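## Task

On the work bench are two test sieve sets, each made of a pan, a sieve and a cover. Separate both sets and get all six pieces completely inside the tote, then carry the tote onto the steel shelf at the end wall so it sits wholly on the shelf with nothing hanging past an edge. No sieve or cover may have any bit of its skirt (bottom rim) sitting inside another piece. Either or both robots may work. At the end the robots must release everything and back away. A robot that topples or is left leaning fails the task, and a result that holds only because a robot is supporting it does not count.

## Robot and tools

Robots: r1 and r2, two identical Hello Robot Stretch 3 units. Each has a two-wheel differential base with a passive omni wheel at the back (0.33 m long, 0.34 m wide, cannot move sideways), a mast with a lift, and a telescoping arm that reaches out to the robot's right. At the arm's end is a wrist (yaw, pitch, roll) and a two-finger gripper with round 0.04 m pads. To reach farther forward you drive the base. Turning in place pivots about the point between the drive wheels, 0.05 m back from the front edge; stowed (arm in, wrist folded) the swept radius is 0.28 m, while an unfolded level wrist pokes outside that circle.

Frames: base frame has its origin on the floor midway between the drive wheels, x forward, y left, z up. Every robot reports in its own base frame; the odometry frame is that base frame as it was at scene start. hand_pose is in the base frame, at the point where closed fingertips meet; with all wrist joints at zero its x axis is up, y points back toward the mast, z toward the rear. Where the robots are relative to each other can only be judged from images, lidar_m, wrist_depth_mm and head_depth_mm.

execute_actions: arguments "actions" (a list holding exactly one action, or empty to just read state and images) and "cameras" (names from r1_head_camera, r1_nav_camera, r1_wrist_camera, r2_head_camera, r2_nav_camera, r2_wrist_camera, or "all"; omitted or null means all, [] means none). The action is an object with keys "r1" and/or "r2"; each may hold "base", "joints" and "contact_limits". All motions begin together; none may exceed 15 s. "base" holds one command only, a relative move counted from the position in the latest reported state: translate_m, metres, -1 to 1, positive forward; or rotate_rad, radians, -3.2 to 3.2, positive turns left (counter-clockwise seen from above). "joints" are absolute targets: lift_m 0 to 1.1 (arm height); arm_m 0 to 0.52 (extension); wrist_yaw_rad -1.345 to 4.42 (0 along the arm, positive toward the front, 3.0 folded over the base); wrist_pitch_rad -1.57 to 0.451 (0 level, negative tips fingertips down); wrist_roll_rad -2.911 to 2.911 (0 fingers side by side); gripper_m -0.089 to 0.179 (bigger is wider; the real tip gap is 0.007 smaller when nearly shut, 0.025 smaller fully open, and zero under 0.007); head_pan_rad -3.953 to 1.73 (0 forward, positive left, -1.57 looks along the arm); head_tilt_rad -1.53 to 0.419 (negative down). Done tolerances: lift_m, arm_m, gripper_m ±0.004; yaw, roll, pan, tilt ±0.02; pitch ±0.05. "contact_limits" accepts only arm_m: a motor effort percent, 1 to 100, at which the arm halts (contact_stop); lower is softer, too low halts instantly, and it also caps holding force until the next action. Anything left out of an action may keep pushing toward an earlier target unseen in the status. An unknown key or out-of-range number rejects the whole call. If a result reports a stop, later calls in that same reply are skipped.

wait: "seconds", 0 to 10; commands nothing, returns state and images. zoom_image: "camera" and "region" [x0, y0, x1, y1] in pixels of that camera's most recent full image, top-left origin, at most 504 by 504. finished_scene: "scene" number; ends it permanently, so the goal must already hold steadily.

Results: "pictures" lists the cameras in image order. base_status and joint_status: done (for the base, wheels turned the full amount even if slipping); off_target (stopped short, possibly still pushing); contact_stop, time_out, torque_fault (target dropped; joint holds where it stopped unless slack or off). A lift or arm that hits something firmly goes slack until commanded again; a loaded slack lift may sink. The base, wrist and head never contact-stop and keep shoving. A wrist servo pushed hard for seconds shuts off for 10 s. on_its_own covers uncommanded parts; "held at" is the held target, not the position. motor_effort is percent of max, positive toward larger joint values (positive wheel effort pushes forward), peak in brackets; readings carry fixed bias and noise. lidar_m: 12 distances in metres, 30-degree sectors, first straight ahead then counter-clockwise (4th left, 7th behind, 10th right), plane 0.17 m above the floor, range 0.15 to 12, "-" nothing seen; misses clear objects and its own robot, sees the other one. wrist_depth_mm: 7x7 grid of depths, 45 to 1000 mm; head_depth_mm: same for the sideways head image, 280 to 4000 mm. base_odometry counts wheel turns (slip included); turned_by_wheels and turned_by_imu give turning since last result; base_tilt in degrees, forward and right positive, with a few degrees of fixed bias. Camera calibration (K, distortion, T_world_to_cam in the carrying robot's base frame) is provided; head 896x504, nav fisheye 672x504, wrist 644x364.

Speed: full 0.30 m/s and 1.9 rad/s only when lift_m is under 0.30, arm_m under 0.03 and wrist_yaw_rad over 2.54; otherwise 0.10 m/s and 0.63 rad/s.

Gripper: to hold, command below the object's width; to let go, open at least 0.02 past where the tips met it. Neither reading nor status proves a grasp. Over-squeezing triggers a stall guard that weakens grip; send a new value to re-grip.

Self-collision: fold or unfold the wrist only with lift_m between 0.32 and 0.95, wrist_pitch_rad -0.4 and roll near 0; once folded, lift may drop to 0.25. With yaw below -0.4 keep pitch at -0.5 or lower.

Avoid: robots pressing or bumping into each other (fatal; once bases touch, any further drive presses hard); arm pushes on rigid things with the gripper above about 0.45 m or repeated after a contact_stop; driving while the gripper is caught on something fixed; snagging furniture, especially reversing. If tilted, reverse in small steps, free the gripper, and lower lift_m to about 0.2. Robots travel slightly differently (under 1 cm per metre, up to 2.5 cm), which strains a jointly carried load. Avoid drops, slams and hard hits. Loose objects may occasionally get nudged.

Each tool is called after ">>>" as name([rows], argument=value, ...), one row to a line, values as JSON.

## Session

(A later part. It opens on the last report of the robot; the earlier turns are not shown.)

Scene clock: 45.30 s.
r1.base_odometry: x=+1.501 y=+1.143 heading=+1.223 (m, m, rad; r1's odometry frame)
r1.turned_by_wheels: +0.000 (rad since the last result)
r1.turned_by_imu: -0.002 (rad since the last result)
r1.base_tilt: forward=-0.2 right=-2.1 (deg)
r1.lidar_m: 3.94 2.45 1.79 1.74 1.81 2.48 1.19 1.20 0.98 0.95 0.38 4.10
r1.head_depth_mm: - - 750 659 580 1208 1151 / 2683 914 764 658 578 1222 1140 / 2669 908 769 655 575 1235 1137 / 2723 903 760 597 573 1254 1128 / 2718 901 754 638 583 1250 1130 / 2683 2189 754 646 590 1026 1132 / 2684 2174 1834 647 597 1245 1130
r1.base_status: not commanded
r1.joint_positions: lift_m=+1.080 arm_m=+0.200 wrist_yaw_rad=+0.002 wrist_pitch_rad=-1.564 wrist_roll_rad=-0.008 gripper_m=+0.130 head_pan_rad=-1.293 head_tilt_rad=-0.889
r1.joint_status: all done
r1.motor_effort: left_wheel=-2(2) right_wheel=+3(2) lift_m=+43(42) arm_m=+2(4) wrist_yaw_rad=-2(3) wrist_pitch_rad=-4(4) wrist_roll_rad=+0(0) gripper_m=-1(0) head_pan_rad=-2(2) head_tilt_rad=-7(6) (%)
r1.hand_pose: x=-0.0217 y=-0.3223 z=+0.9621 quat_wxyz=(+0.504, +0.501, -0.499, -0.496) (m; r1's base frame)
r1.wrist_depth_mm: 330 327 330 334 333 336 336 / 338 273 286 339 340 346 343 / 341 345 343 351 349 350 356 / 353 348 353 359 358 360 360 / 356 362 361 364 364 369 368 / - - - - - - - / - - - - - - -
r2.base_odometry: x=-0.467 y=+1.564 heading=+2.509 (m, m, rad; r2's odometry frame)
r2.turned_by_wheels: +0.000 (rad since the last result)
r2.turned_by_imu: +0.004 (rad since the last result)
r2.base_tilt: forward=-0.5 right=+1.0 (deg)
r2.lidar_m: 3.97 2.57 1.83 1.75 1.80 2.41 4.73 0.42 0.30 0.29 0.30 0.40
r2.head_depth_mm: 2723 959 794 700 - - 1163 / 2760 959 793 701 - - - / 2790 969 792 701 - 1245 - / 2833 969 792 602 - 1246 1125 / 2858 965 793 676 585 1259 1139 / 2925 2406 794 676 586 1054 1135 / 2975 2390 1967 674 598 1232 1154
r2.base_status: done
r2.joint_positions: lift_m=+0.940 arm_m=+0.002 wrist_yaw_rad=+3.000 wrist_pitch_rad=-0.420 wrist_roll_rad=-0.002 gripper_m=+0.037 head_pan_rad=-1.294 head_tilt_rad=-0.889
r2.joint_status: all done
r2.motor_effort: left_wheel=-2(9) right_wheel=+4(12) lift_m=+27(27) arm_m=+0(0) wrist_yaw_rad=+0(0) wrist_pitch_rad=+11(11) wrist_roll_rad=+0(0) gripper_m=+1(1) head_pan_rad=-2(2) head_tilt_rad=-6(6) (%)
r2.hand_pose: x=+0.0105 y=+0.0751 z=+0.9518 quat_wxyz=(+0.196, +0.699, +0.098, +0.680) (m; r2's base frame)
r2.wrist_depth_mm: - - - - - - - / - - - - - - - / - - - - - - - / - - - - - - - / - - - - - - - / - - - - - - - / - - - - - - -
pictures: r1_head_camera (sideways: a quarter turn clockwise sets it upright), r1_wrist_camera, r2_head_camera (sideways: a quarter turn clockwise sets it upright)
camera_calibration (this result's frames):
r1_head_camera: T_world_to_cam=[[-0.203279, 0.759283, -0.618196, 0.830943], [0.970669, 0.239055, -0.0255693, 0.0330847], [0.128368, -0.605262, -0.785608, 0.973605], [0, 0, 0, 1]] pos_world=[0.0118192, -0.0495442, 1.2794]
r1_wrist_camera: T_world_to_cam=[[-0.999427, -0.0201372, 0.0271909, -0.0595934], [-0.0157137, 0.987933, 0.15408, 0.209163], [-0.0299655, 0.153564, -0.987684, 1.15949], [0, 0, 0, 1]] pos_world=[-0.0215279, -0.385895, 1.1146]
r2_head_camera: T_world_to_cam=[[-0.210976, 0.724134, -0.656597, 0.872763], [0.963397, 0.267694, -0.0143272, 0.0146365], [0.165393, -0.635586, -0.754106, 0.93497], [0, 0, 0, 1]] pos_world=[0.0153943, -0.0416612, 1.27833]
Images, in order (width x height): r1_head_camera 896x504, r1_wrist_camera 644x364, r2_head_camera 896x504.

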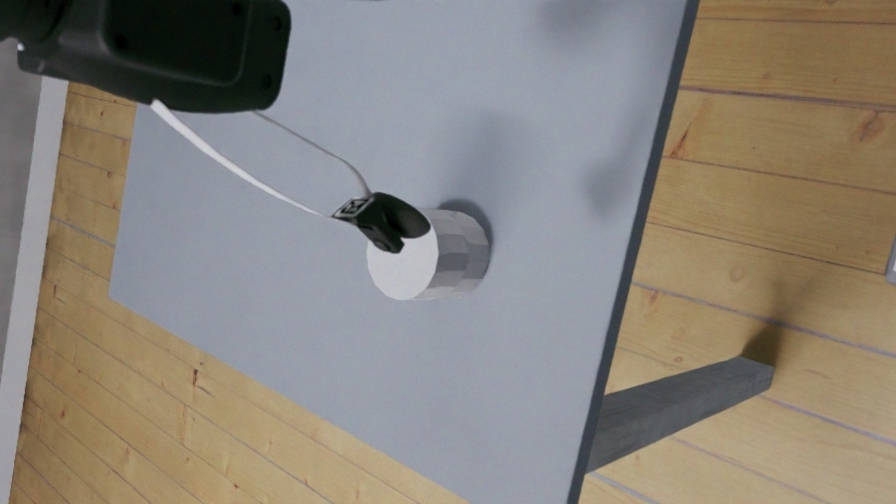

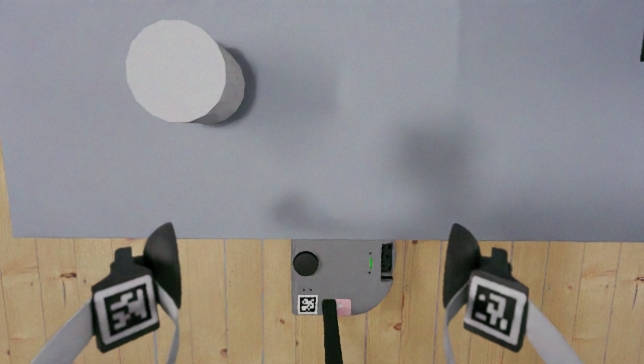

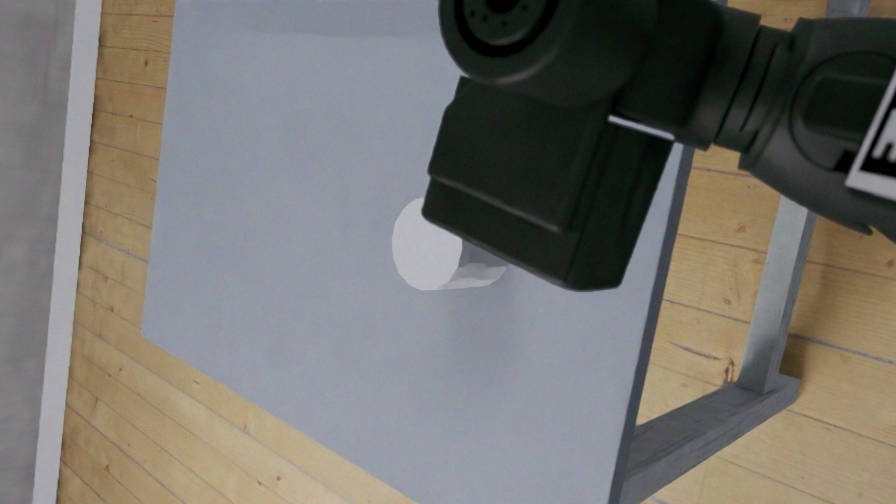

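>>> execute_actions([
  {"r1":{"base":{"translate_m":0.111},"joints":{"arm_m":0.308,"lift_m":1.0,"head_pan_rad":-1.6,"head_tilt_rad":-0.8}},"r2":{"joints":{"wrist_yaw_rad":0,"gripper_m":0.13}}},
], cameras=["r1_head_camera","r1_wrist_camera"])

>>> execute_actions([
  {"r2":{"base":{"translate_m":0.11},"joints":{"lift_m":1.08,"wrist_pitch_rad":-1.57,"arm_m":0.25,"head_pan_rad":-1.6,"head_tilt_rad":-0.8}}},
], cameras=["r2_head_camera","r2_wrist_camera"])

Scene clock: 49.43 s.
r1.base_odometry: x=+1.539 y=+1.247 heading=+1.223 (m, m, rad; r1's odometry frame)
r1.turned_by_wheels: +0.000 (rad since the last result)
r1.turned_by_imu: -0.002 (rad since the last result)
r1.base_tilt: forward=-0.2 right=-2.0 (deg)
r1.lidar_m: 3.82 2.45 1.77 1.74 1.81 2.48 1.31 1.32 0.99 0.95 0.32 3.97
r1.head_depth_mm: - 1035 857 717 611 1244 1172 / 2821 2586 857 708 610 1241 1168 / - 1808 852 692 608 563 1166 / - - 814 692 595 562 1157 / 2720 2538 817 696 597 558 1156 / 2701 2529 841 684 602 557 977 / 2714 2522 1893 701 601 548 1150
r1.base_status: done
r1.joint_positions: lift_m=+1.000 arm_m=+0.308 wrist_yaw_rad=+0.002 wrist_pitch_rad=-1.565 wrist_roll_rad=-0.008 gripper_m=+0.130 head_pan_rad=-1.593 head_tilt_rad=-0.803
r1.joint_status: all done
r1.motor_effort: left_wheel=-2(4) right_wheel=+3(6) lift_m=+31(36) arm_m=+2(4) wrist_yaw_rad=-2(2) wrist_pitch_rad=-3(3) wrist_roll_rad=+0(0) gripper_m=+0(1) head_pan_rad=-2(16) head_tilt_rad=+1(11) (%)
r1.hand_pose: x=-0.0217 y=-0.4301 z=+0.8825 quat_wxyz=(+0.504, +0.501, -0.499, -0.497) (m; r1's base frame)
r1.wrist_depth_mm: 256 254 256 257 258 260 262 / 948 261 263 263 265 266 268 / 984 266 269 271 271 271 275 / - 272 276 205 278 282 284 / - 276 280 208 282 284 287 / - - 286 288 289 290 294 / - 294 295 296 298 301 300
r2.base_odometry: x=-0.467 y=+1.564 heading=+2.509 (m, m, rad; r2's odometry frame)
r2.turned_by_wheels: +0.000 (rad since the last result)
r2.turned_by_imu: +0.001 (rad since the last result)
r2.base_tilt: forward=-0.5 right=+1.0 (deg)
r2.lidar_m: 3.96 2.57 1.83 1.75 1.80 2.41 4.76 0.42 0.30 0.29 0.30 0.40
r2.head_depth_mm: 2717 962 811 - - - 1097 / 2766 959 817 - - - 1104 / 2797 964 810 644 585 1221 1115 / 2859 966 791 601 586 1241 1120 / 2835 969 796 675 585 1263 1133 / 2900 2427 796 674 587 1049 1135 / 2941 2402 1992 677 596 1228 1156
r2.base_status: not commanded
r2.joint_positions: lift_m=+0.940 arm_m=+0.002 wrist_yaw_rad=+0.002 wrist_pitch_rad=-0.420 wrist_roll_rad=-0.002 gripper_m=+0.130 head_pan_rad=-1.294 head_tilt_rad=-0.889
r2.joint_status: all done
r2.motor_effort: left_wheel=-3(2) right_wheel=+4(4) lift_m=+27(27) arm_m=+0(0) wrist_yaw_rad=-1(0) wrist_pitch_rad=+11(10) wrist_roll_rad=+0(0) gripper_m=+0(83) head_pan_rad=-3(2) head_tilt_rad=-6(6) (%)
r2.hand_pose: x=-0.0211 y=-0.3710 z=+0.9518 quat_wxyz=(+0.693, +0.148, -0.690, -0.147) (m; r2's base frame)
r2.wrist_depth_mm: - - - - - - - / - - - - - - - / - - - - - 646 - / - 590 596 596 585 609 544 / 471 470 467 469 480 414 474 / 374 392 385 389 388 343 303 / 323 246 312 328 331 324 321
pictures: r1_head_camera (sideways: a quarter turn clockwise sets it upright), r1_wrist_camera
camera_calibration (this result's frames):
r1_head_camera: T_world_to_cam=[[0.0288814, 0.729834, -0.683014, 0.913984], [0.997921, -0.0604343, -0.0223796, 0.0287685], [-0.0576109, -0.680948, -0.730062, 0.902509], [0, 0, 0, 1]] pos_world=[-0.00311156, -0.0507566, 1.2838]
r1_wrist_camera: T_world_to_cam=[[-0.999428, -0.0201267, 0.0271823, -0.0595884], [-0.0156907, 0.987862, 0.154537, 0.32758], [-0.0299627, 0.154022, -0.987613, 1.09755], [0, 0, 0, 1]] pos_world=[-0.0215289, -0.49385, 1.03495]
Images, in order (width x height): r1_head_camera 896x504, r1_wrist_camera 644x364.

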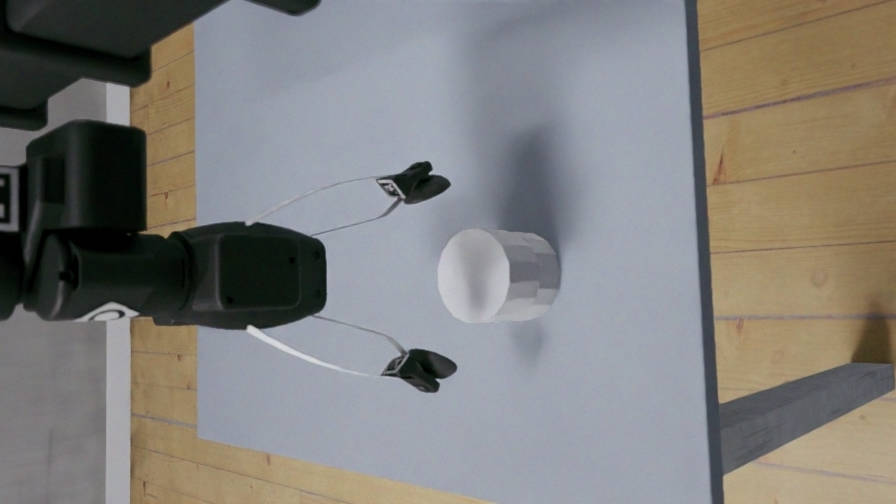

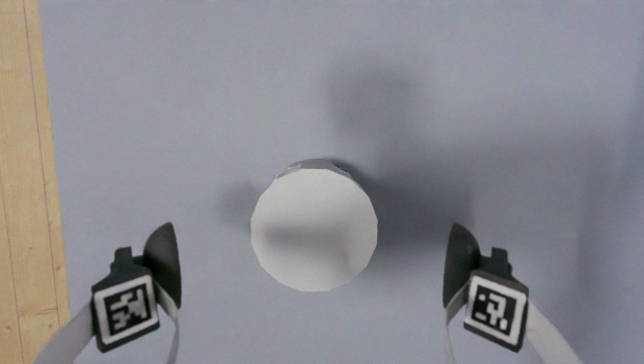

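Scene clock: 52.50 s.
r1.base_odometry: x=+1.539 y=+1.247 heading=+1.223 (m, m, rad; r1's odometry frame)
r1.turned_by_wheels: +0.000 (rad since the last result)
r1.turned_by_imu: -0.001 (rad since the last result)
r1.base_tilt: forward=-0.2 right=-2.1 (deg)
r1.lidar_m: 3.82 2.45 1.77 1.74 1.81 2.48 1.31 1.32 0.99 0.95 0.32 3.97
r1.head_depth_mm: - 1036 860 716 613 1244 1169 / 2839 2611 856 710 611 1236 1169 / - 1798 852 694 608 563 1164 / - - 814 692 595 560 1158 / 2731 2598 822 696 600 559 1158 / 2695 2519 840 687 602 558 977 / 2702 2510 1888 701 601 547 1154
r1.base_status: not commanded
r1.joint_positions: lift_m=+1.000 arm_m=+0.308 wrist_yaw_rad=+0.002 wrist_pitch_rad=-1.565 wrist_roll_rad=-0.008 gripper_m=+0.130 head_pan_rad=-1.593 head_tilt_rad=-0.803
r1.joint_status: not commanded
r1.motor_effort: left_wheel=-2(3) right_wheel=+3(3) lift_m=+31(32) arm_m=+2(2) wrist_yaw_rad=-2(2) wrist_pitch_rad=-3(3) wrist_roll_rad=+0(0) gripper_m=+0(1) head_pan_rad=-2(3) head_tilt_rad=+1(2) (%)
r1.hand_pose: x=-0.0217 y=-0.4301 z=+0.8825 quat_wxyz=(+0.504, +0.501, -0.499, -0.497) (m; r1's base frame)
r1.wrist_depth_mm: 257 256 258 258 258 260 264 / 953 261 261 262 265 267 267 / 966 267 268 268 271 273 272 / - 274 274 204 275 278 280 / - 279 279 207 282 284 287 / - - 288 288 291 292 293 / - 295 296 295 298 302 300
r2.base_odometry: x=-0.556 y=+1.629 heading=+2.509 (m, m, rad; r2's odometry frame)
r2.turned_by_wheels: +0.000 (rad since the last result)
r2.turned_by_imu: +0.001 (rad since the last result)
r2.base_tilt: forward=-0.6 right=+1.0 (deg)
r2.lidar_m: 3.84 2.57 1.83 1.75 1.81 2.41 1.23 0.42 0.30 0.29 0.29 4.05
r2.head_depth_mm: 2842 2814 890 733 620 548 1169 / 2862 2851 894 712 620 549 1169 / 2826 2793 895 733 621 548 1175 / - - 866 732 588 540 1178 / 2756 2825 894 717 611 539 1176 / 2706 2830 898 736 622 541 1164 / 2680 2847 896 737 623 541 743
r2.base_status: done
r2.joint_positions: lift_m=+1.080 arm_m=+0.250 wrist_yaw_rad=+0.000 wrist_pitch_rad=-1.563 wrist_roll_rad=-0.002 gripper_m=+0.130 head_pan_rad=-1.593 head_tilt_rad=-0.803
r2.joint_status: all done
r2.motor_effort: left_wheel=-2(4) right_wheel=+3(9) lift_m=+27(28) arm_m=+6(6) wrist_yaw_rad=+1(2) wrist_pitch_rad=-3(10) wrist_roll_rad=+0(0) gripper_m=+0(1) head_pan_rad=-2(18) head_tilt_rad=+2(14) (%)
r2.hand_pose: x=-0.0216 y=-0.3724 z=+0.9618 quat_wxyz=(+0.502, +0.499, -0.501, -0.498) (m; r2's base frame)
r2.wrist_depth_mm: 335 331 339 339 341 343 346 / - 341 341 343 348 351 353 / - 347 349 346 355 355 357 / - 354 357 355 362 363 367 / - 359 361 368 368 371 373 / - 365 372 372 375 381 384 / - - - - - - -
pictures: r2_head_camera (sideways: a quarter turn clockwise sets it upright), r2_wrist_camera
camera_calibration (this result's frames):
r2_head_camera: T_world_to_cam=[[0.0107, 0.694879, -0.719047, 0.952791], [0.999467, -0.0296129, -0.0137447, 0.0136598], [-0.030844, -0.718516, -0.694826, 0.859072], [0, 0, 0, 1]] pos_world=[0.00264984, -0.0444126, 1.28219]
r2_wrist_camera: T_world_to_cam=[[-0.99965, -0.0147925, 0.021941, -0.0535224], [-0.0121252, 0.993049, 0.117073, 0.300009], [-0.0235203, 0.116766, -0.992881, 1.16588], [0, 0, 0, 1]] pos_world=[-0.0224442, -0.434851, 1.12363]
Images, in order (width x height): r2_head_camera 896x504, r2_wrist_camera 644x364.

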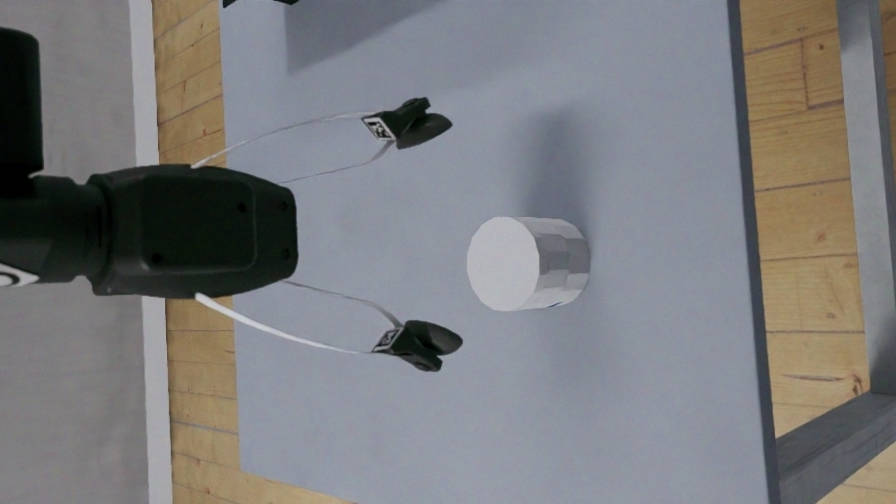

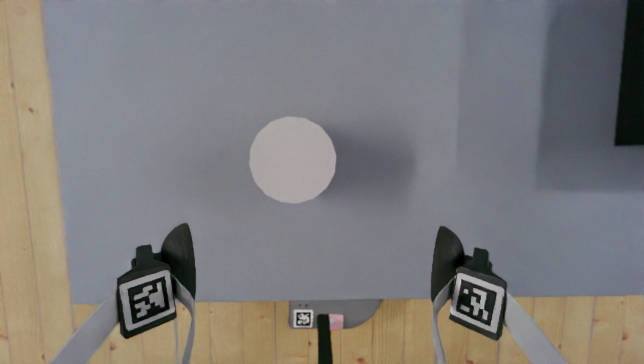

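>>> execute_actions([
  {"r1":{"joints":{"lift_m":0.965,"gripper_m":0.105}},"r2":{"base":{"translate_m":0.02},"joints":{"lift_m":0.975,"arm_m":0.298,"gripper_m":0.105}}},
], cameras=["r1_head_camera","r1_wrist_camera","r2_head_camera","r2_wrist_camera"])

>>> zoom_image(camera="r1_head_camera", region=[350,150,650,400])

>>> zoom_image(camera="r2_head_camera", region=[350,130,650,380])

Scene clock: 56.63 s.
r1.base_odometry: x=+1.539 y=+1.247 heading=+1.223 (m, m, rad; r1's odometry frame)
r1.turned_by_wheels: +0.000 (rad since the last result)
r1.turned_by_imu: -0.001 (rad since the last result)
r1.base_tilt: forward=-0.1 right=-2.2 (deg)
r1.lidar_m: 3.83 2.44 1.77 1.74 1.81 2.48 1.30 1.32 0.99 0.95 0.32 3.96
r1.head_depth_mm: - - 834 700 612 1242 1167 / - 1031 853 712 609 1241 1162 / - 991 849 711 609 563 1164 / - - 802 682 594 561 1155 / 2713 2562 820 705 598 559 1149 / 2687 2546 841 702 604 559 984 / 2696 2530 1876 700 600 547 1149
r1.base_status: not commanded
r1.joint_positions: lift_m=+0.965 arm_m=+0.308 wrist_yaw_rad=+0.002 wrist_pitch_rad=-1.565 wrist_roll_rad=-0.008 gripper_m=+0.105 head_pan_rad=-1.593 head_tilt_rad=-0.803
r1.joint_status: all done
r1.motor_effort: left_wheel=-2(2) right_wheel=+4(2) lift_m=+32(28) arm_m=+2(2) wrist_yaw_rad=-2(2) wrist_pitch_rad=-4(4) wrist_roll_rad=+0(0) gripper_m=+2(79) head_pan_rad=-2(2) head_tilt_rad=+2(1) (%)
r1.hand_pose: x=-0.0217 y=-0.4301 z=+0.8475 quat_wxyz=(+0.504, +0.501, -0.499, -0.497) (m; r1's base frame)
r1.wrist_depth_mm: 223 222 224 226 227 227 228 / 226 227 230 231 232 233 234 / 232 232 234 234 237 238 239 / 237 236 239 170 241 242 244 / 242 242 243 172 246 250 250 / 250 246 250 177 253 254 256 / 257 257 256 258 261 262 262
r2.base_odometry: x=-0.572 y=+1.641 heading=+2.509 (m, m, rad; r2's odometry frame)
r2.turned_by_wheels: +0.000 (rad since the last result)
r2.turned_by_imu: +0.001 (rad since the last result)
r2.base_tilt: forward=-0.4 right=+1.0 (deg)
r2.lidar_m: 3.83 2.57 1.83 1.75 1.80 2.42 1.25 0.42 0.30 0.28 0.29 4.01
r2.head_depth_mm: - - 887 730 618 548 1177 / - 1051 889 736 620 551 1177 / - - 891 751 607 549 1171 / - - - 733 590 540 1180 / 2773 2845 894 751 622 540 1179 / 2740 2826 897 735 623 541 950 / 2695 2839 956 735 624 541 744
r2.base_status: done
r2.joint_positions: lift_m=+0.975 arm_m=+0.298 wrist_yaw_rad=+0.000 wrist_pitch_rad=-1.564 wrist_roll_rad=-0.002 gripper_m=+0.105 head_pan_rad=-1.593 head_tilt_rad=-0.803
r2.joint_status: all done
r2.motor_effort: left_wheel=-2(3) right_wheel=+4(9) lift_m=+12(22) arm_m=+4(5) wrist_yaw_rad=+0(0) wrist_pitch_rad=-3(3) wrist_roll_rad=+0(0) gripper_m=+0(79) head_pan_rad=-3(2) head_tilt_rad=+3(2) (%)
r2.hand_pose: x=-0.0216 y=-0.4202 z=+0.8578 quat_wxyz=(+0.502, +0.499, -0.501, -0.498) (m; r2's base frame)
r2.wrist_depth_mm: 234 236 240 240 243 244 246 / 240 240 243 244 247 248 252 / 244 245 246 248 251 254 256 / 247 248 253 250 255 259 260 / 252 254 255 184 262 263 263 / 259 260 261 188 266 267 271 / 259 265 268 271 271 273 277
pictures: r1_head_camera (sideways: a quarter turn clockwise sets it upright), r1_wrist_camera, r2_head_camera (sideways: a quarter turn clockwise sets it upright), r2_wrist_camera
camera_calibration (this result's frames):
r1_head_camera: T_world_to_cam=[[0.0288814, 0.729834, -0.683014, 0.913984], [0.997921, -0.0604343, -0.0223796, 0.0287685], [-0.0576109, -0.680948, -0.730062, 0.902509], [0, 0, 0, 1]] pos_world=[-0.00311156, -0.0507566, 1.2838]
r1_wrist_camera: T_world_to_cam=[[-0.999428, -0.0201275, 0.0271823, -0.0586374], [-0.0156915, 0.987862, 0.154537, 0.332989], [-0.0299628, 0.154022, -0.987613, 1.06298], [0, 0, 0, 1]] pos_world=[-0.0215289, -0.49385, 0.999948]
r2_head_camera: T_world_to_cam=[[0.0107007, 0.694879, -0.719047, 0.952791], [0.999467, -0.0296138, -0.0137447, 0.0136598], [-0.0308446, -0.718516, -0.694826, 0.859072], [0, 0, 0, 1]] pos_world=[0.0026498, -0.0444126, 1.28219]
r2_wrist_camera: T_world_to_cam=[[-0.99965, -0.0148077, 0.0219302, -0.0519435], [-0.0121244, 0.992964, 0.117797, 0.359021], [-0.0235202, 0.11749, -0.992796, 1.06837], [0, 0, 0, 1]] pos_world=[-0.0224442, -0.482786, 1.01952]
Images, in order (width x height): r1_head_camera 896x504, r1_wrist_camera 644x364, r2_head_camera 896x504, r2_wrist_camera 644x364.

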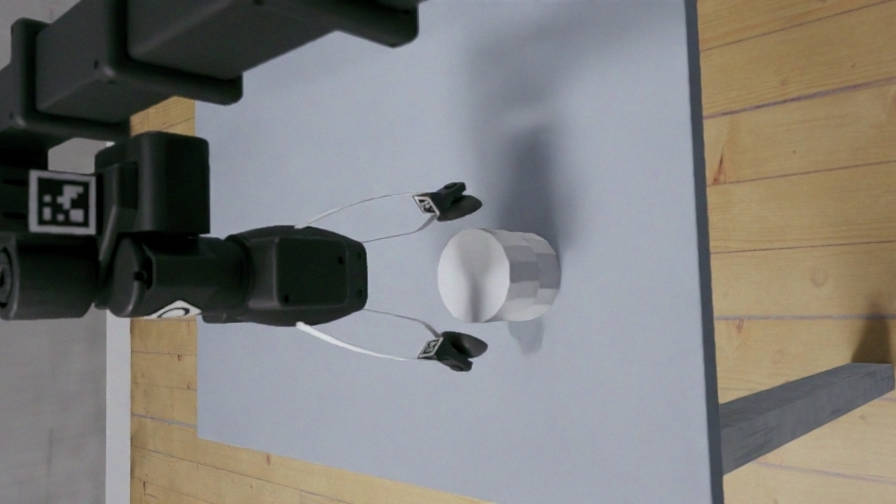

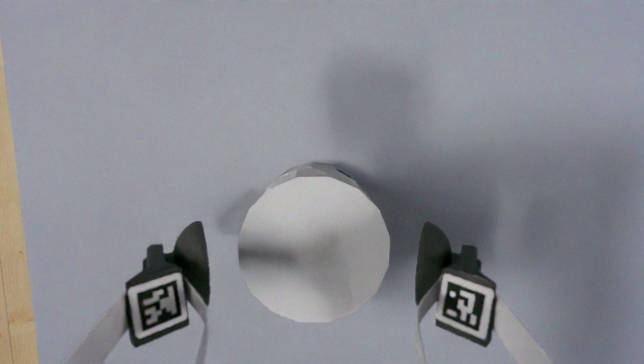

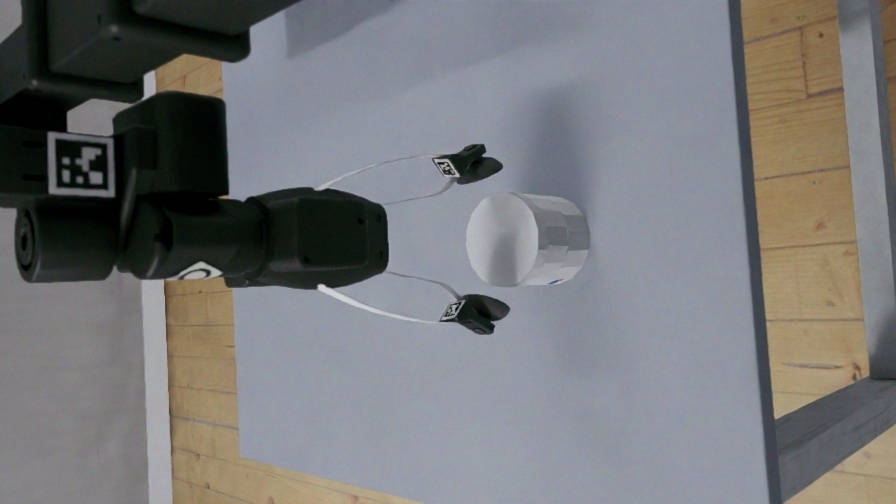

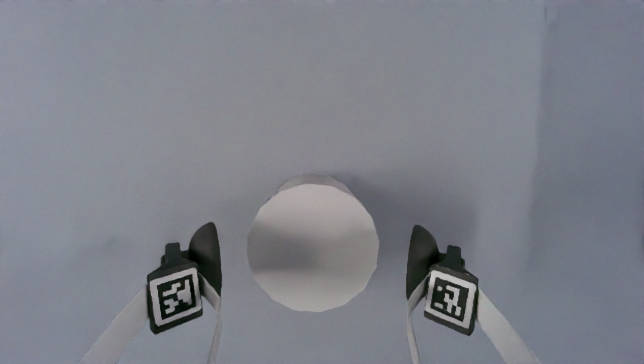

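Region (350, 150, 650, 400) of r1_head_camera's 896x504 image, scaled by 1.680, with more detail than that image has.

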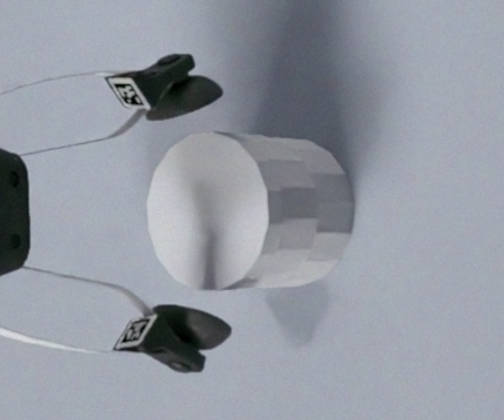

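Region (350, 130, 650, 380) of r2_head_camera's 896x504 image, scaled by 1.680, with more detail than that image has.

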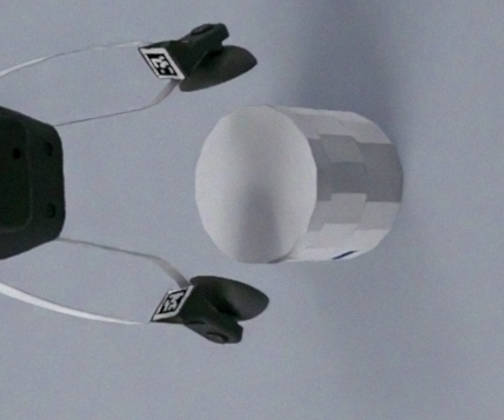

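>>> execute_actions([
  {"r1":{"joints":{"lift_m":0.968,"gripper_m":0.06}},"r2":{"joints":{"lift_m":0.965,"gripper_m":0.06}}},
], cameras=[])

>>> execute_actions([
  {"r1":{"joints":{"lift_m":1.0}},"r2":{"joints":{"lift_m":1.0}}},
], cameras=["r1_head_camera","r1_wrist_camera","r2_head_camera","r2_wrist_camera"])

Scene clock: 58.20 s.
r1.base_odometry: x=+1.539 y=+1.247 heading=+1.223 (m, m, rad; r1's odometry frame)
r1.turned_by_wheels: +0.000 (rad since the last result)
r1.turned_by_imu: +0.000 (rad since the last result)
r1.base_tilt: forward=-0.1 right=-2.2 (deg)
r1.lidar_m: 3.82 2.45 1.77 1.74 1.81 2.48 1.30 1.32 0.99 0.95 0.32 3.98
r1.head_depth_mm: - - 856 706 612 1247 1173 / - 1028 855 712 611 1248 1164 / - 989 852 710 609 563 1160 / - - 800 661 595 561 1156 / 2709 2580 817 693 600 560 1157 / 2716 2548 840 703 603 559 977 / 2677 2531 1879 701 600 546 1151
r1.base_status: not commanded
r1.joint_positions: lift_m=+0.968 arm_m=+0.308 wrist_yaw_rad=+0.002 wrist_pitch_rad=-1.565 wrist_roll_rad=-0.008 gripper_m=+0.060 head_pan_rad=-1.593 head_tilt_rad=-0.803
r1.joint_status: all done
r1.motor_effort: left_wheel=-2(2) right_wheel=+3(2) lift_m=+41(45) arm_m=+2(2) wrist_yaw_rad=-1(2) wrist_pitch_rad=-3(3) wrist_roll_rad=+0(0) gripper_m=-3(82) head_pan_rad=-3(2) head_tilt_rad=+1(2) (%)
r1.hand_pose: x=-0.0217 y=-0.4301 z=+0.8502 quat_wxyz=(+0.504, +0.501, -0.499, -0.497) (m; r1's base frame)
r1.wrist_depth_mm: 227 226 228 228 229 231 231 / 231 230 232 232 234 235 236 / 237 237 238 237 239 241 242 / 239 242 242 173 246 247 246 / 248 246 244 175 248 250 251 / 252 253 179 180 254 257 260 / 262 260 260 262 264 262 267
r2.base_odometry: x=-0.572 y=+1.641 heading=+2.509 (m, m, rad; r2's odometry frame)
r2.turned_by_wheels: +0.000 (rad since the last result)
r2.turned_by_imu: +0.000 (rad since the last result)
r2.base_tilt: forward=-0.6 right=+1.0 (deg)
r2.lidar_m: 3.83 2.57 1.84 1.75 1.80 2.41 1.25 0.42 0.30 0.28 0.29 4.04
r2.head_depth_mm: 2725 - 863 730 620 549 1177 / - 1054 894 734 620 548 1173 / - - 894 750 606 550 1174 / 2684 - - 734 589 540 1178 / 2724 2824 894 744 623 539 1179 / 2689 2807 900 735 621 541 948 / 2663 2858 957 735 623 541 790
r2.base_status: not commanded
r2.joint_positions: lift_m=+0.965 arm_m=+0.298 wrist_yaw_rad=+0.000 wrist_pitch_rad=-1.565 wrist_roll_rad=-0.002 gripper_m=+0.060 head_pan_rad=-1.593 head_tilt_rad=-0.803
r2.joint_status: all done
r2.motor_effort: left_wheel=-2(2) right_wheel=+3(3) lift_m=+11(11) arm_m=+6(5) wrist_yaw_rad=-1(0) wrist_pitch_rad=-2(3) wrist_roll_rad=+0(0) gripper_m=-5(77) head_pan_rad=-2(3) head_tilt_rad=+3(3) (%)
r2.hand_pose: x=-0.0216 y=-0.4201 z=+0.8478 quat_wxyz=(+0.502, +0.499, -0.501, -0.498) (m; r2's base frame)
r2.wrist_depth_mm: 226 226 227 232 231 233 235 / 229 229 234 234 236 237 240 / 234 236 237 239 242 242 245 / 239 240 242 241 245 247 250 / 244 244 243 174 250 255 255 / 246 249 178 177 - 258 260 / 252 256 259 258 263 263 266
pictures: none
No camera images: the call's "cameras" was empty. Leave "cameras" out to get every camera's image.

Scene clock: 59.33 s.
r1.base_odometry: x=+1.539 y=+1.247 heading=+1.223 (m, m, rad; r1's odometry frame)
r1.turned_by_wheels: +0.000 (rad since the last result)
r1.turned_by_imu: +0.000 (rad since the last result)
r1.base_tilt: forward=-0.2 right=-2.3 (deg)
r1.lidar_m: 3.82 2.45 1.77 1.74 1.80 2.49 1.31 1.32 0.99 0.95 0.32 3.96
r1.head_depth_mm: - 1037 859 715 612 1243 1169 / 2804 2609 854 713 610 1239 1166 / - 1807 851 708 609 563 1163 / - - 823 609 594 561 1159 / 2743 2542 820 688 599 561 1152 / 2707 2504 839 703 602 557 979 / 2684 2534 1870 700 601 546 1153
r1.base_status: not commanded
r1.joint_positions: lift_m=+1.000 arm_m=+0.308 wrist_yaw_rad=+0.002 wrist_pitch_rad=-1.565 wrist_roll_rad=-0.008 gripper_m=+0.060 head_pan_rad=-1.593 head_tilt_rad=-0.803
r1.joint_status: all done
r1.motor_effort: left_wheel=-2(1) right_wheel=+3(3) lift_m=+43(42) arm_m=+2(2) wrist_yaw_rad=-2(2) wrist_pitch_rad=-3(3) wrist_roll_rad=+0(0) gripper_m=+1(4) head_pan_rad=-2(1) head_tilt_rad=+2(1) (%)
r1.hand_pose: x=-0.0217 y=-0.4301 z=+0.8822 quat_wxyz=(+0.504, +0.501, -0.499, -0.497) (m; r1's base frame)
r1.wrist_depth_mm: 255 255 255 256 261 259 260 / 261 260 261 262 266 267 267 / 957 266 267 270 272 271 273 / - 272 275 204 275 279 281 / - 277 279 209 283 284 287 / - 282 - 285 - 290 296 / - 290 296 296 298 297 299
r2.base_odometry: x=-0.572 y=+1.641 heading=+2.509 (m, m, rad; r2's odometry frame)
r2.turned_by_wheels: +0.000 (rad since the last result)
r2.turned_by_imu: +0.000 (rad since the last result)
r2.base_tilt: forward=-0.5 right=+1.1 (deg)
r2.lidar_m: 3.84 2.57 1.83 1.75 1.80 2.43 1.25 0.42 0.30 0.28 0.29 4.01
r2.head_depth_mm: - 2688 888 731 620 548 1175 / 2783 2712 889 730 621 549 1178 / - 2732 866 733 610 549 1179 / - - - 733 589 540 1181 / 2706 2877 894 736 624 542 1180 / 2744 2836 897 734 623 539 950 / 2670 2826 957 738 623 541 743
r2.base_status: not commanded
r2.joint_positions: lift_m=+1.000 arm_m=+0.298 wrist_yaw_rad=+0.000 wrist_pitch_rad=-1.565 wrist_roll_rad=-0.002 gripper_m=+0.060 head_pan_rad=-1.593 head_tilt_rad=-0.803
r2.joint_status: all done
r2.motor_effort: left_wheel=-2(2) right_wheel=+3(3) lift_m=+26(28) arm_m=+4(6) wrist_yaw_rad=+0(0) wrist_pitch_rad=-2(2) wrist_roll_rad=+0(0) gripper_m=+1(4) head_pan_rad=-2(3) head_tilt_rad=+2(2) (%)
r2.hand_pose: x=-0.0216 y=-0.4201 z=+0.8819 quat_wxyz=(+0.502, +0.499, -0.501, -0.498) (m; r2's base frame)
r2.wrist_depth_mm: 258 257 259 263 265 265 270 / 261 262 265 266 269 271 273 / 265 268 270 270 274 276 278 / 271 273 273 275 279 283 286 / 277 278 279 210 289 287 289 / 283 283 285 288 292 293 300 / 291 287 292 295 299 301 304
pictures: r1_head_camera (sideways: a quarter turn clockwise sets it upright), r1_wrist_camera, r2_head_camera (sideways: a quarter turn clockwise sets it upright), r2_wrist_camera
camera_calibration (this result's frames):
r1_head_camera: T_world_to_cam=[[0.0288813, 0.729834, -0.683014, 0.913985], [0.997921, -0.060434, -0.0223796, 0.0287685], [-0.0576107, -0.680948, -0.730062, 0.902509], [0, 0, 0, 1]] pos_world=[-0.00311155, -0.0507566, 1.2838]
r1_wrist_camera: T_world_to_cam=[[-0.999428, -0.0201335, 0.0271781, -0.059577], [-0.0156914, 0.987828, 0.154758, 0.327371], [-0.0299632, 0.154243, -0.987579, 1.09725], [0, 0, 0, 1]] pos_world=[-0.0215289, -0.493828, 1.03458]
r2_head_camera: T_world_to_cam=[[0.0107007, 0.694879, -0.719047, 0.952791], [0.999467, -0.029614, -0.0137447, 0.0136598], [-0.0308447, -0.718516, -0.694826, 0.859072], [0, 0, 0, 1]] pos_world=[0.00264979, -0.0444126, 1.28219]
r2_wrist_camera: T_world_to_cam=[[-0.99965, -0.0148147, 0.0219253, -0.0524691], [-0.0121242, 0.992925, 0.118124, 0.355798], [-0.0235201, 0.117817, -0.992757, 1.09237], [0, 0, 0, 1]] pos_world=[-0.0224442, -0.482758, 1.04358]
Images, in order (width x height): r1_head_camera 896x504, r1_wrist_camera 644x364, r2_head_camera 896x504, r2_wrist_camera 644x364.

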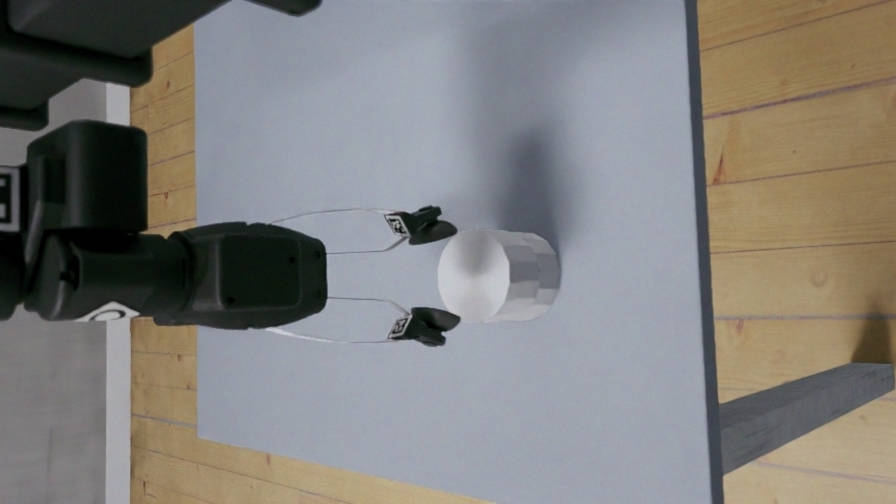

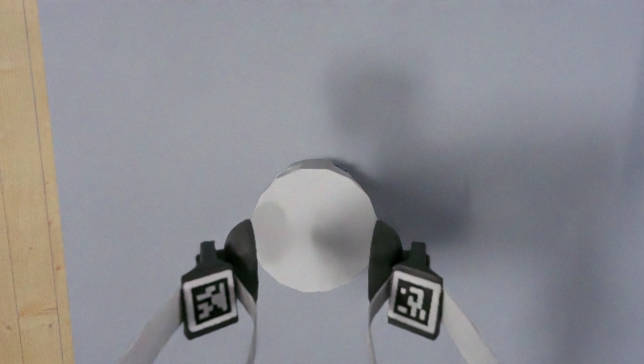

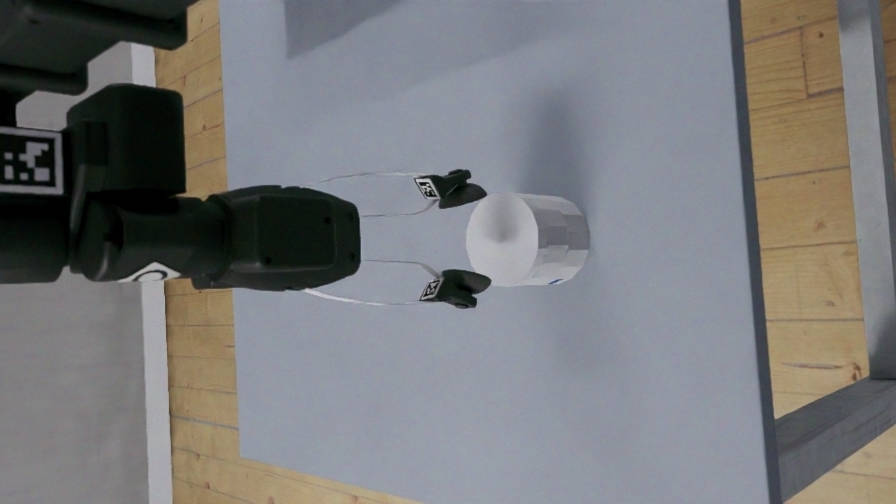

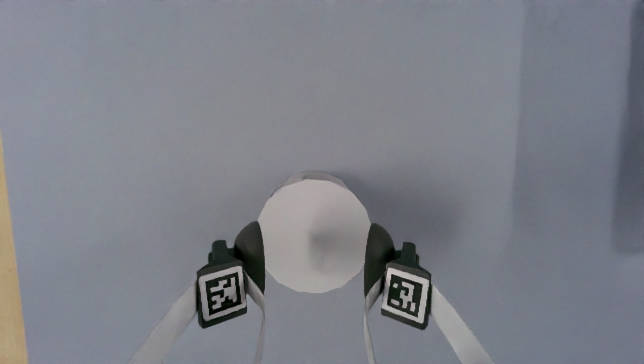

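>>> execute_actions([
  {"r1":{"joints":{"lift_m":0.963,"gripper_m":0.09}},"r2":{"joints":{"lift_m":0.963,"gripper_m":0.09}}},
], cameras=[])

>>> execute_actions([
  {"r1":{"joints":{"gripper_m":0.0}},"r2":{"joints":{"gripper_m":0.0}}},
], cameras=[])

>>> execute_actions([
  {"r1":{"joints":{"lift_m":1.0}},"r2":{"joints":{"lift_m":1.0}}},
], cameras=["r1_head_camera","r2_head_camera"])

Scene clock: 61.60 s.
r1.base_odometry: x=+1.539 y=+1.247 heading=+1.223 (m, m, rad; r1's odometry frame)
r1.turned_by_wheels: +0.000 (rad since the last result)
r1.turned_by_imu: -0.001 (rad since the last result)
r1.base_tilt: forward=-0.3 right=-2.2 (deg)
r1.lidar_m: 3.82 2.45 1.77 1.74 1.81 2.48 1.30 1.32 0.99 0.95 0.33 3.99
r1.head_depth_mm: 2690 - 833 701 612 1245 1166 / - 1026 853 713 610 1239 1167 / - 970 852 708 609 562 1159 / - - 800 675 596 561 1163 / 2716 2554 821 689 599 559 1153 / 2670 2543 838 701 602 559 979 / 2695 2513 1874 701 601 549 1150
r1.base_status: not commanded
r1.joint_positions: lift_m=+0.963 arm_m=+0.308 wrist_yaw_rad=+0.002 wrist_pitch_rad=-1.565 wrist_roll_rad=-0.008 gripper_m=+0.090 head_pan_rad=-1.593 head_tilt_rad=-0.803
r1.joint_status: all done
r1.motor_effort: left_wheel=-2(1) right_wheel=+2(3) lift_m=+32(36) arm_m=+2(2) wrist_yaw_rad=-2(1) wrist_pitch_rad=-3(3) wrist_roll_rad=+0(0) gripper_m=+0(83) head_pan_rad=-3(2) head_tilt_rad=+1(1) (%)
r1.hand_pose: x=-0.0217 y=-0.4301 z=+0.8455 quat_wxyz=(+0.504, +0.501, -0.499, -0.497) (m; r1's base frame)
r1.wrist_depth_mm: 220 221 222 225 225 226 226 / 224 226 228 229 229 231 231 / 230 230 232 233 235 236 236 / 235 236 238 168 240 240 242 / 241 242 171 171 241 246 248 / 247 245 175 174 251 252 253 / 254 255 255 256 258 260 261
r2.base_odometry: x=-0.572 y=+1.641 heading=+2.509 (m, m, rad; r2's odometry frame)
r2.turned_by_wheels: +0.000 (rad since the last result)
r2.turned_by_imu: +0.000 (rad since the last result)
r2.base_tilt: forward=-0.5 right=+1.0 (deg)
r2.lidar_m: 3.83 2.58 1.84 1.75 1.81 2.42 1.25 0.42 0.30 0.28 0.29 4.03
r2.head_depth_mm: 2714 - 862 731 618 546 1176 / - 2715 893 733 620 549 1176 / - - 892 742 608 549 1177 / 2653 - - 732 590 540 1179 / 2745 2834 895 744 621 539 1172 / 2717 2826 897 733 622 542 949 / 2709 2805 957 736 624 542 742
r2.base_status: not commanded
r2.joint_positions: lift_m=+0.963 arm_m=+0.298 wrist_yaw_rad=+0.000 wrist_pitch_rad=-1.565 wrist_roll_rad=-0.002 gripper_m=+0.090 head_pan_rad=-1.593 head_tilt_rad=-0.803
r2.joint_status: all done
r2.motor_effort: left_wheel=-2(2) right_wheel=+3(3) lift_m=+12(23) arm_m=+5(6) wrist_yaw_rad=+0(1) wrist_pitch_rad=-2(2) wrist_roll_rad=+0(0) gripper_m=+2(81) head_pan_rad=-3(3) head_tilt_rad=+2(2) (%)
r2.hand_pose: x=-0.0216 y=-0.4201 z=+0.8458 quat_wxyz=(+0.502, +0.499, -0.501, -0.498) (m; r2's base frame)
r2.wrist_depth_mm: 221 225 225 229 230 233 233 / 227 228 230 231 234 235 237 / 232 233 235 237 238 241 243 / 236 237 239 239 244 245 248 / 240 242 242 172 247 250 253 / 243 248 176 176 253 257 260 / 250 252 252 256 259 263 263
pictures: none
No camera images: the call's "cameras" was empty. Leave "cameras" out to get every camera's image.

Scene clock: 63.00 s.
r1.base_odometry: x=+1.539 y=+1.247 heading=+1.223 (m, m, rad; r1's odometry frame)
r1.turned_by_wheels: +0.000 (rad since the last result)
r1.turned_by_imu: +0.000 (rad since the last result)
r1.base_tilt: forward=-0.3 right=-2.2 (deg)
r1.lidar_m: 3.83 2.45 1.77 1.73 1.81 2.48 1.30 1.32 0.98 0.95 0.32 3.98
r1.head_depth_mm: - - 836 700 613 1246 1167 / - 1030 854 713 610 1242 1164 / - 977 853 710 610 564 1169 / - - 800 636 593 561 1162 / 2708 2584 820 703 599 559 1153 / 2727 2538 842 703 604 558 977 / 2700 2522 1880 700 602 557 1149
r1.base_status: not commanded
r1.joint_positions: lift_m=+0.964 arm_m=+0.308 wrist_yaw_rad=+0.002 wrist_pitch_rad=-1.569 wrist_roll_rad=-0.008 gripper_m=+0.001 head_pan_rad=-1.593 head_tilt_rad=-0.803
r1.joint_status: all done
r1.motor_effort: left_wheel=-2(2) right_wheel=+3(3) lift_m=+18(32) arm_m=+2(2) wrist_yaw_rad=-1(1) wrist_pitch_rad=-1(3) wrist_roll_rad=+0(0) gripper_m=-29(100) head_pan_rad=-3(1) head_tilt_rad=+1(2) (%)
r1.hand_pose: x=-0.0217 y=-0.4292 z=+0.8460 quat_wxyz=(+0.503, +0.502, -0.498, -0.498) (m; r1's base frame)
r1.wrist_depth_mm: 222 222 224 224 227 226 228 / 227 229 230 229 231 233 233 / 234 234 234 237 236 238 240 / 238 238 239 171 240 243 245 / 245 243 245 172 246 250 252 / 249 249 - 177 - 255 255 / 256 257 259 259 261 262 263
r2.base_odometry: x=-0.572 y=+1.641 heading=+2.509 (m, m, rad; r2's odometry frame)
r2.turned_by_wheels: +0.000 (rad since the last result)
r2.turned_by_imu: +0.000 (rad since the last result)
r2.base_tilt: forward=-0.5 right=+1.0 (deg)
r2.lidar_m: 3.83 2.57 1.84 1.76 1.81 2.41 1.25 0.42 0.30 0.28 0.29 4.04
r2.head_depth_mm: 2774 - 864 730 619 548 1177 / - 1878 891 732 621 548 1176 / - - 892 753 607 550 1180 / 2652 - - 734 590 539 1173 / 2754 2900 897 743 623 540 1178 / 2713 2901 900 737 623 540 952 / 2703 2813 955 737 623 541 789
r2.base_status: not commanded
r2.joint_positions: lift_m=+0.963 arm_m=+0.298 wrist_yaw_rad=+0.000 wrist_pitch_rad=-1.568 wrist_roll_rad=-0.001 gripper_m=+0.001 head_pan_rad=-1.593 head_tilt_rad=-0.803
r2.joint_status: all done
r2.motor_effort: left_wheel=-2(2) right_wheel=+3(3) lift_m=+11(11) arm_m=+4(6) wrist_yaw_rad=+0(1) wrist_pitch_rad=-1(2) wrist_roll_rad=+0(0) gripper_m=-28(100) head_pan_rad=-2(2) head_tilt_rad=+2(2) (%)
r2.hand_pose: x=-0.0216 y=-0.4194 z=+0.8459 quat_wxyz=(+0.501, +0.499, -0.500, -0.499) (m; r2's base frame)
r2.wrist_depth_mm: 224 227 228 230 232 232 234 / 230 231 231 234 235 236 238 / 233 235 236 239 241 242 243 / 238 241 241 241 246 246 247 / 241 244 245 174 250 251 254 / 248 248 - 177 - 257 260 / 252 255 255 257 263 262 263
pictures: none
No camera images: the call's "cameras" was empty. Leave "cameras" out to get every camera's image.

Scene clock: 64.40 s.
r1.base_odometry: x=+1.539 y=+1.247 heading=+1.223 (m, m, rad; r1's odometry frame)
r1.turned_by_wheels: +0.000 (rad since the last result)
r1.turned_by_imu: +0.000 (rad since the last result)
r1.base_tilt: forward=-0.2 right=-2.3 (deg)
r1.lidar_m: 3.83 2.45 1.77 1.74 1.80 2.49 1.30 1.32 0.99 0.95 0.32 3.97
r1.head_depth_mm: - 1032 857 715 612 1246 1172 / 2827 2646 853 713 611 1239 1169 / - 1810 850 711 608 562 1159 / - - 805 608 596 562 1156 / 2692 2590 818 685 600 560 1156 / 2697 2545 840 700 602 557 979 / 2694 2556 1873 701 600 546 1148
r1.base_status: not commanded
r1.joint_positions: lift_m=+1.000 arm_m=+0.308 wrist_yaw_rad=+0.002 wrist_pitch_rad=-1.568 wrist_roll_rad=-0.008 gripper_m=+0.003 head_pan_rad=-1.593 head_tilt_rad=-0.803
r1.joint_status: all done
r1.motor_effort: left_wheel=-2(2) right_wheel=+2(2) lift_m=+43(48) arm_m=+2(2) wrist_yaw_rad=-2(2) wrist_pitch_rad=-1(3) wrist_roll_rad=+0(0) gripper_m=-1(28) head_pan_rad=-2(3) head_tilt_rad=+1(1) (%)
r1.hand_pose: x=-0.0217 y=-0.4293 z=+0.8822 quat_wxyz=(+0.503, +0.502, -0.498, -0.497) (m; r1's base frame)
r1.wrist_depth_mm: 256 255 255 258 260 260 262 / 262 260 260 262 264 267 265 / 961 268 268 268 271 269 273 / - 274 273 204 274 278 281 / - 280 278 206 286 284 287 / - 286 286 - 292 292 293 / - 293 296 297 299 300 303
r2.base_odometry: x=-0.572 y=+1.641 heading=+2.509 (m, m, rad; r2's odometry frame)
r2.turned_by_wheels: +0.000 (rad since the last result)
r2.turned_by_imu: +0.000 (rad since the last result)
r2.base_tilt: forward=-0.6 right=+1.0 (deg)
r2.lidar_m: 3.84 2.57 1.83 1.75 1.81 2.41 1.25 0.42 0.30 0.28 0.29 4.00
r2.head_depth_mm: - 2676 890 729 622 549 1176 / 2748 2726 892 730 621 550 1186 / - 2744 878 735 607 549 1178 / - - - 736 589 538 1175 / 2760 2847 893 735 624 540 1177 / 2713 2860 896 734 623 541 953 / 2684 2844 956 734 623 541 742
r2.base_status: not commanded
r2.joint_positions: lift_m=+1.000 arm_m=+0.298 wrist_yaw_rad=+0.000 wrist_pitch_rad=-1.568 wrist_roll_rad=-0.001 gripper_m=+0.003 head_pan_rad=-1.593 head_tilt_rad=-0.803
r2.joint_status: all done
r2.motor_effort: left_wheel=-2(2) right_wheel=+3(5) lift_m=+27(27) arm_m=+4(3) wrist_yaw_rad=+0(0) wrist_pitch_rad=-1(2) wrist_roll_rad=+0(0) gripper_m=-2(28) head_pan_rad=-3(2) head_tilt_rad=+2(2) (%)
r2.hand_pose: x=-0.0216 y=-0.4194 z=+0.8820 quat_wxyz=(+0.501, +0.499, -0.500, -0.500) (m; r2's base frame)
r2.wrist_depth_mm: 256 257 261 262 267 267 267 / 260 264 263 267 269 270 273 / 266 267 268 274 277 278 281 / 270 273 276 251 281 283 287 / 278 279 281 207 286 288 290 / 283 285 288 - 290 296 295 / 290 290 294 298 300 301 304
pictures: r1_head_camera (sideways: a quarter turn clockwise sets it upright), r2_head_camera (sideways: a quarter turn clockwise sets it upright)
camera_calibration (this result's frames):
r1_head_camera: T_world_to_cam=[[0.0288809, 0.729777, -0.683074, 0.914063], [0.997921, -0.0604371, -0.0223765, 0.0287644], [-0.0576129, -0.681008, -0.730006, 0.902436], [0, 0, 0, 1]] pos_world=[-0.00311164, -0.0507581, 1.2838]
r2_head_camera: T_world_to_cam=[[0.0106997, 0.694831, -0.719093, 0.952851], [0.999467, -0.0296149, -0.0137442, 0.0136591], [-0.0308458, -0.718563, -0.694778, 0.85901], [0, 0, 0, 1]] pos_world=[0.00264976, -0.0444139, 1.2822]
Images, in order (width x height): r1_head_camera 896x504, r2_head_camera 896x504.

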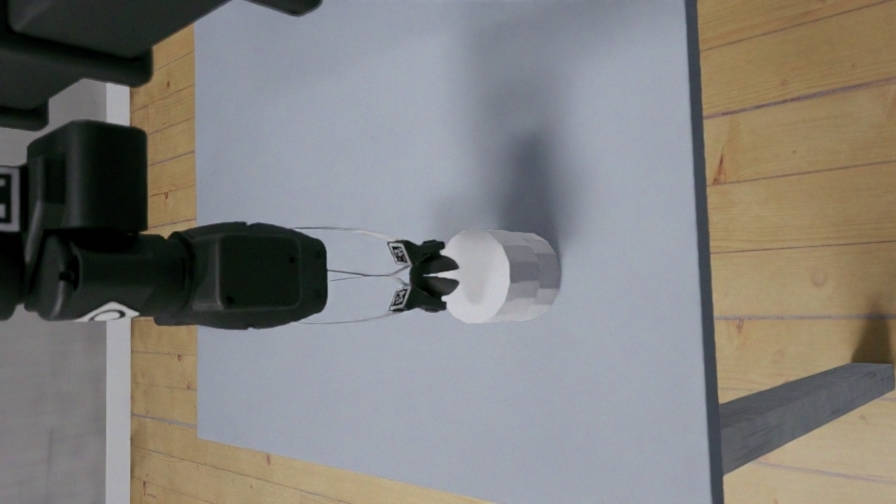

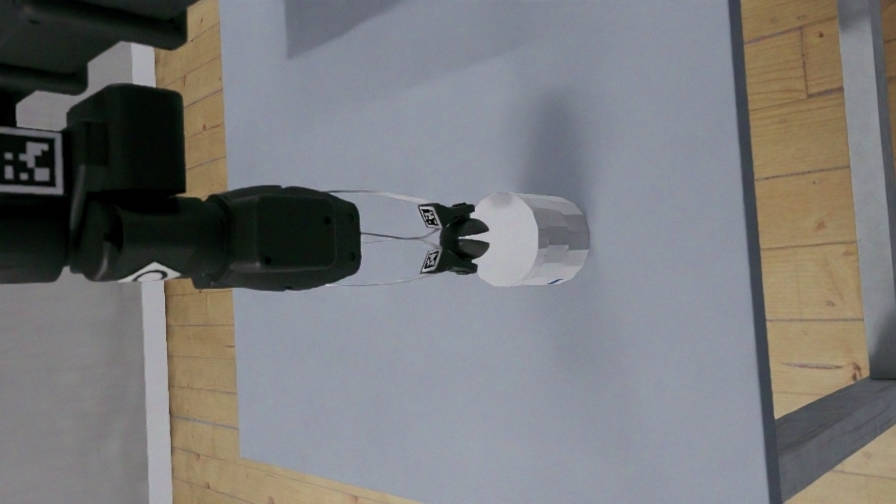

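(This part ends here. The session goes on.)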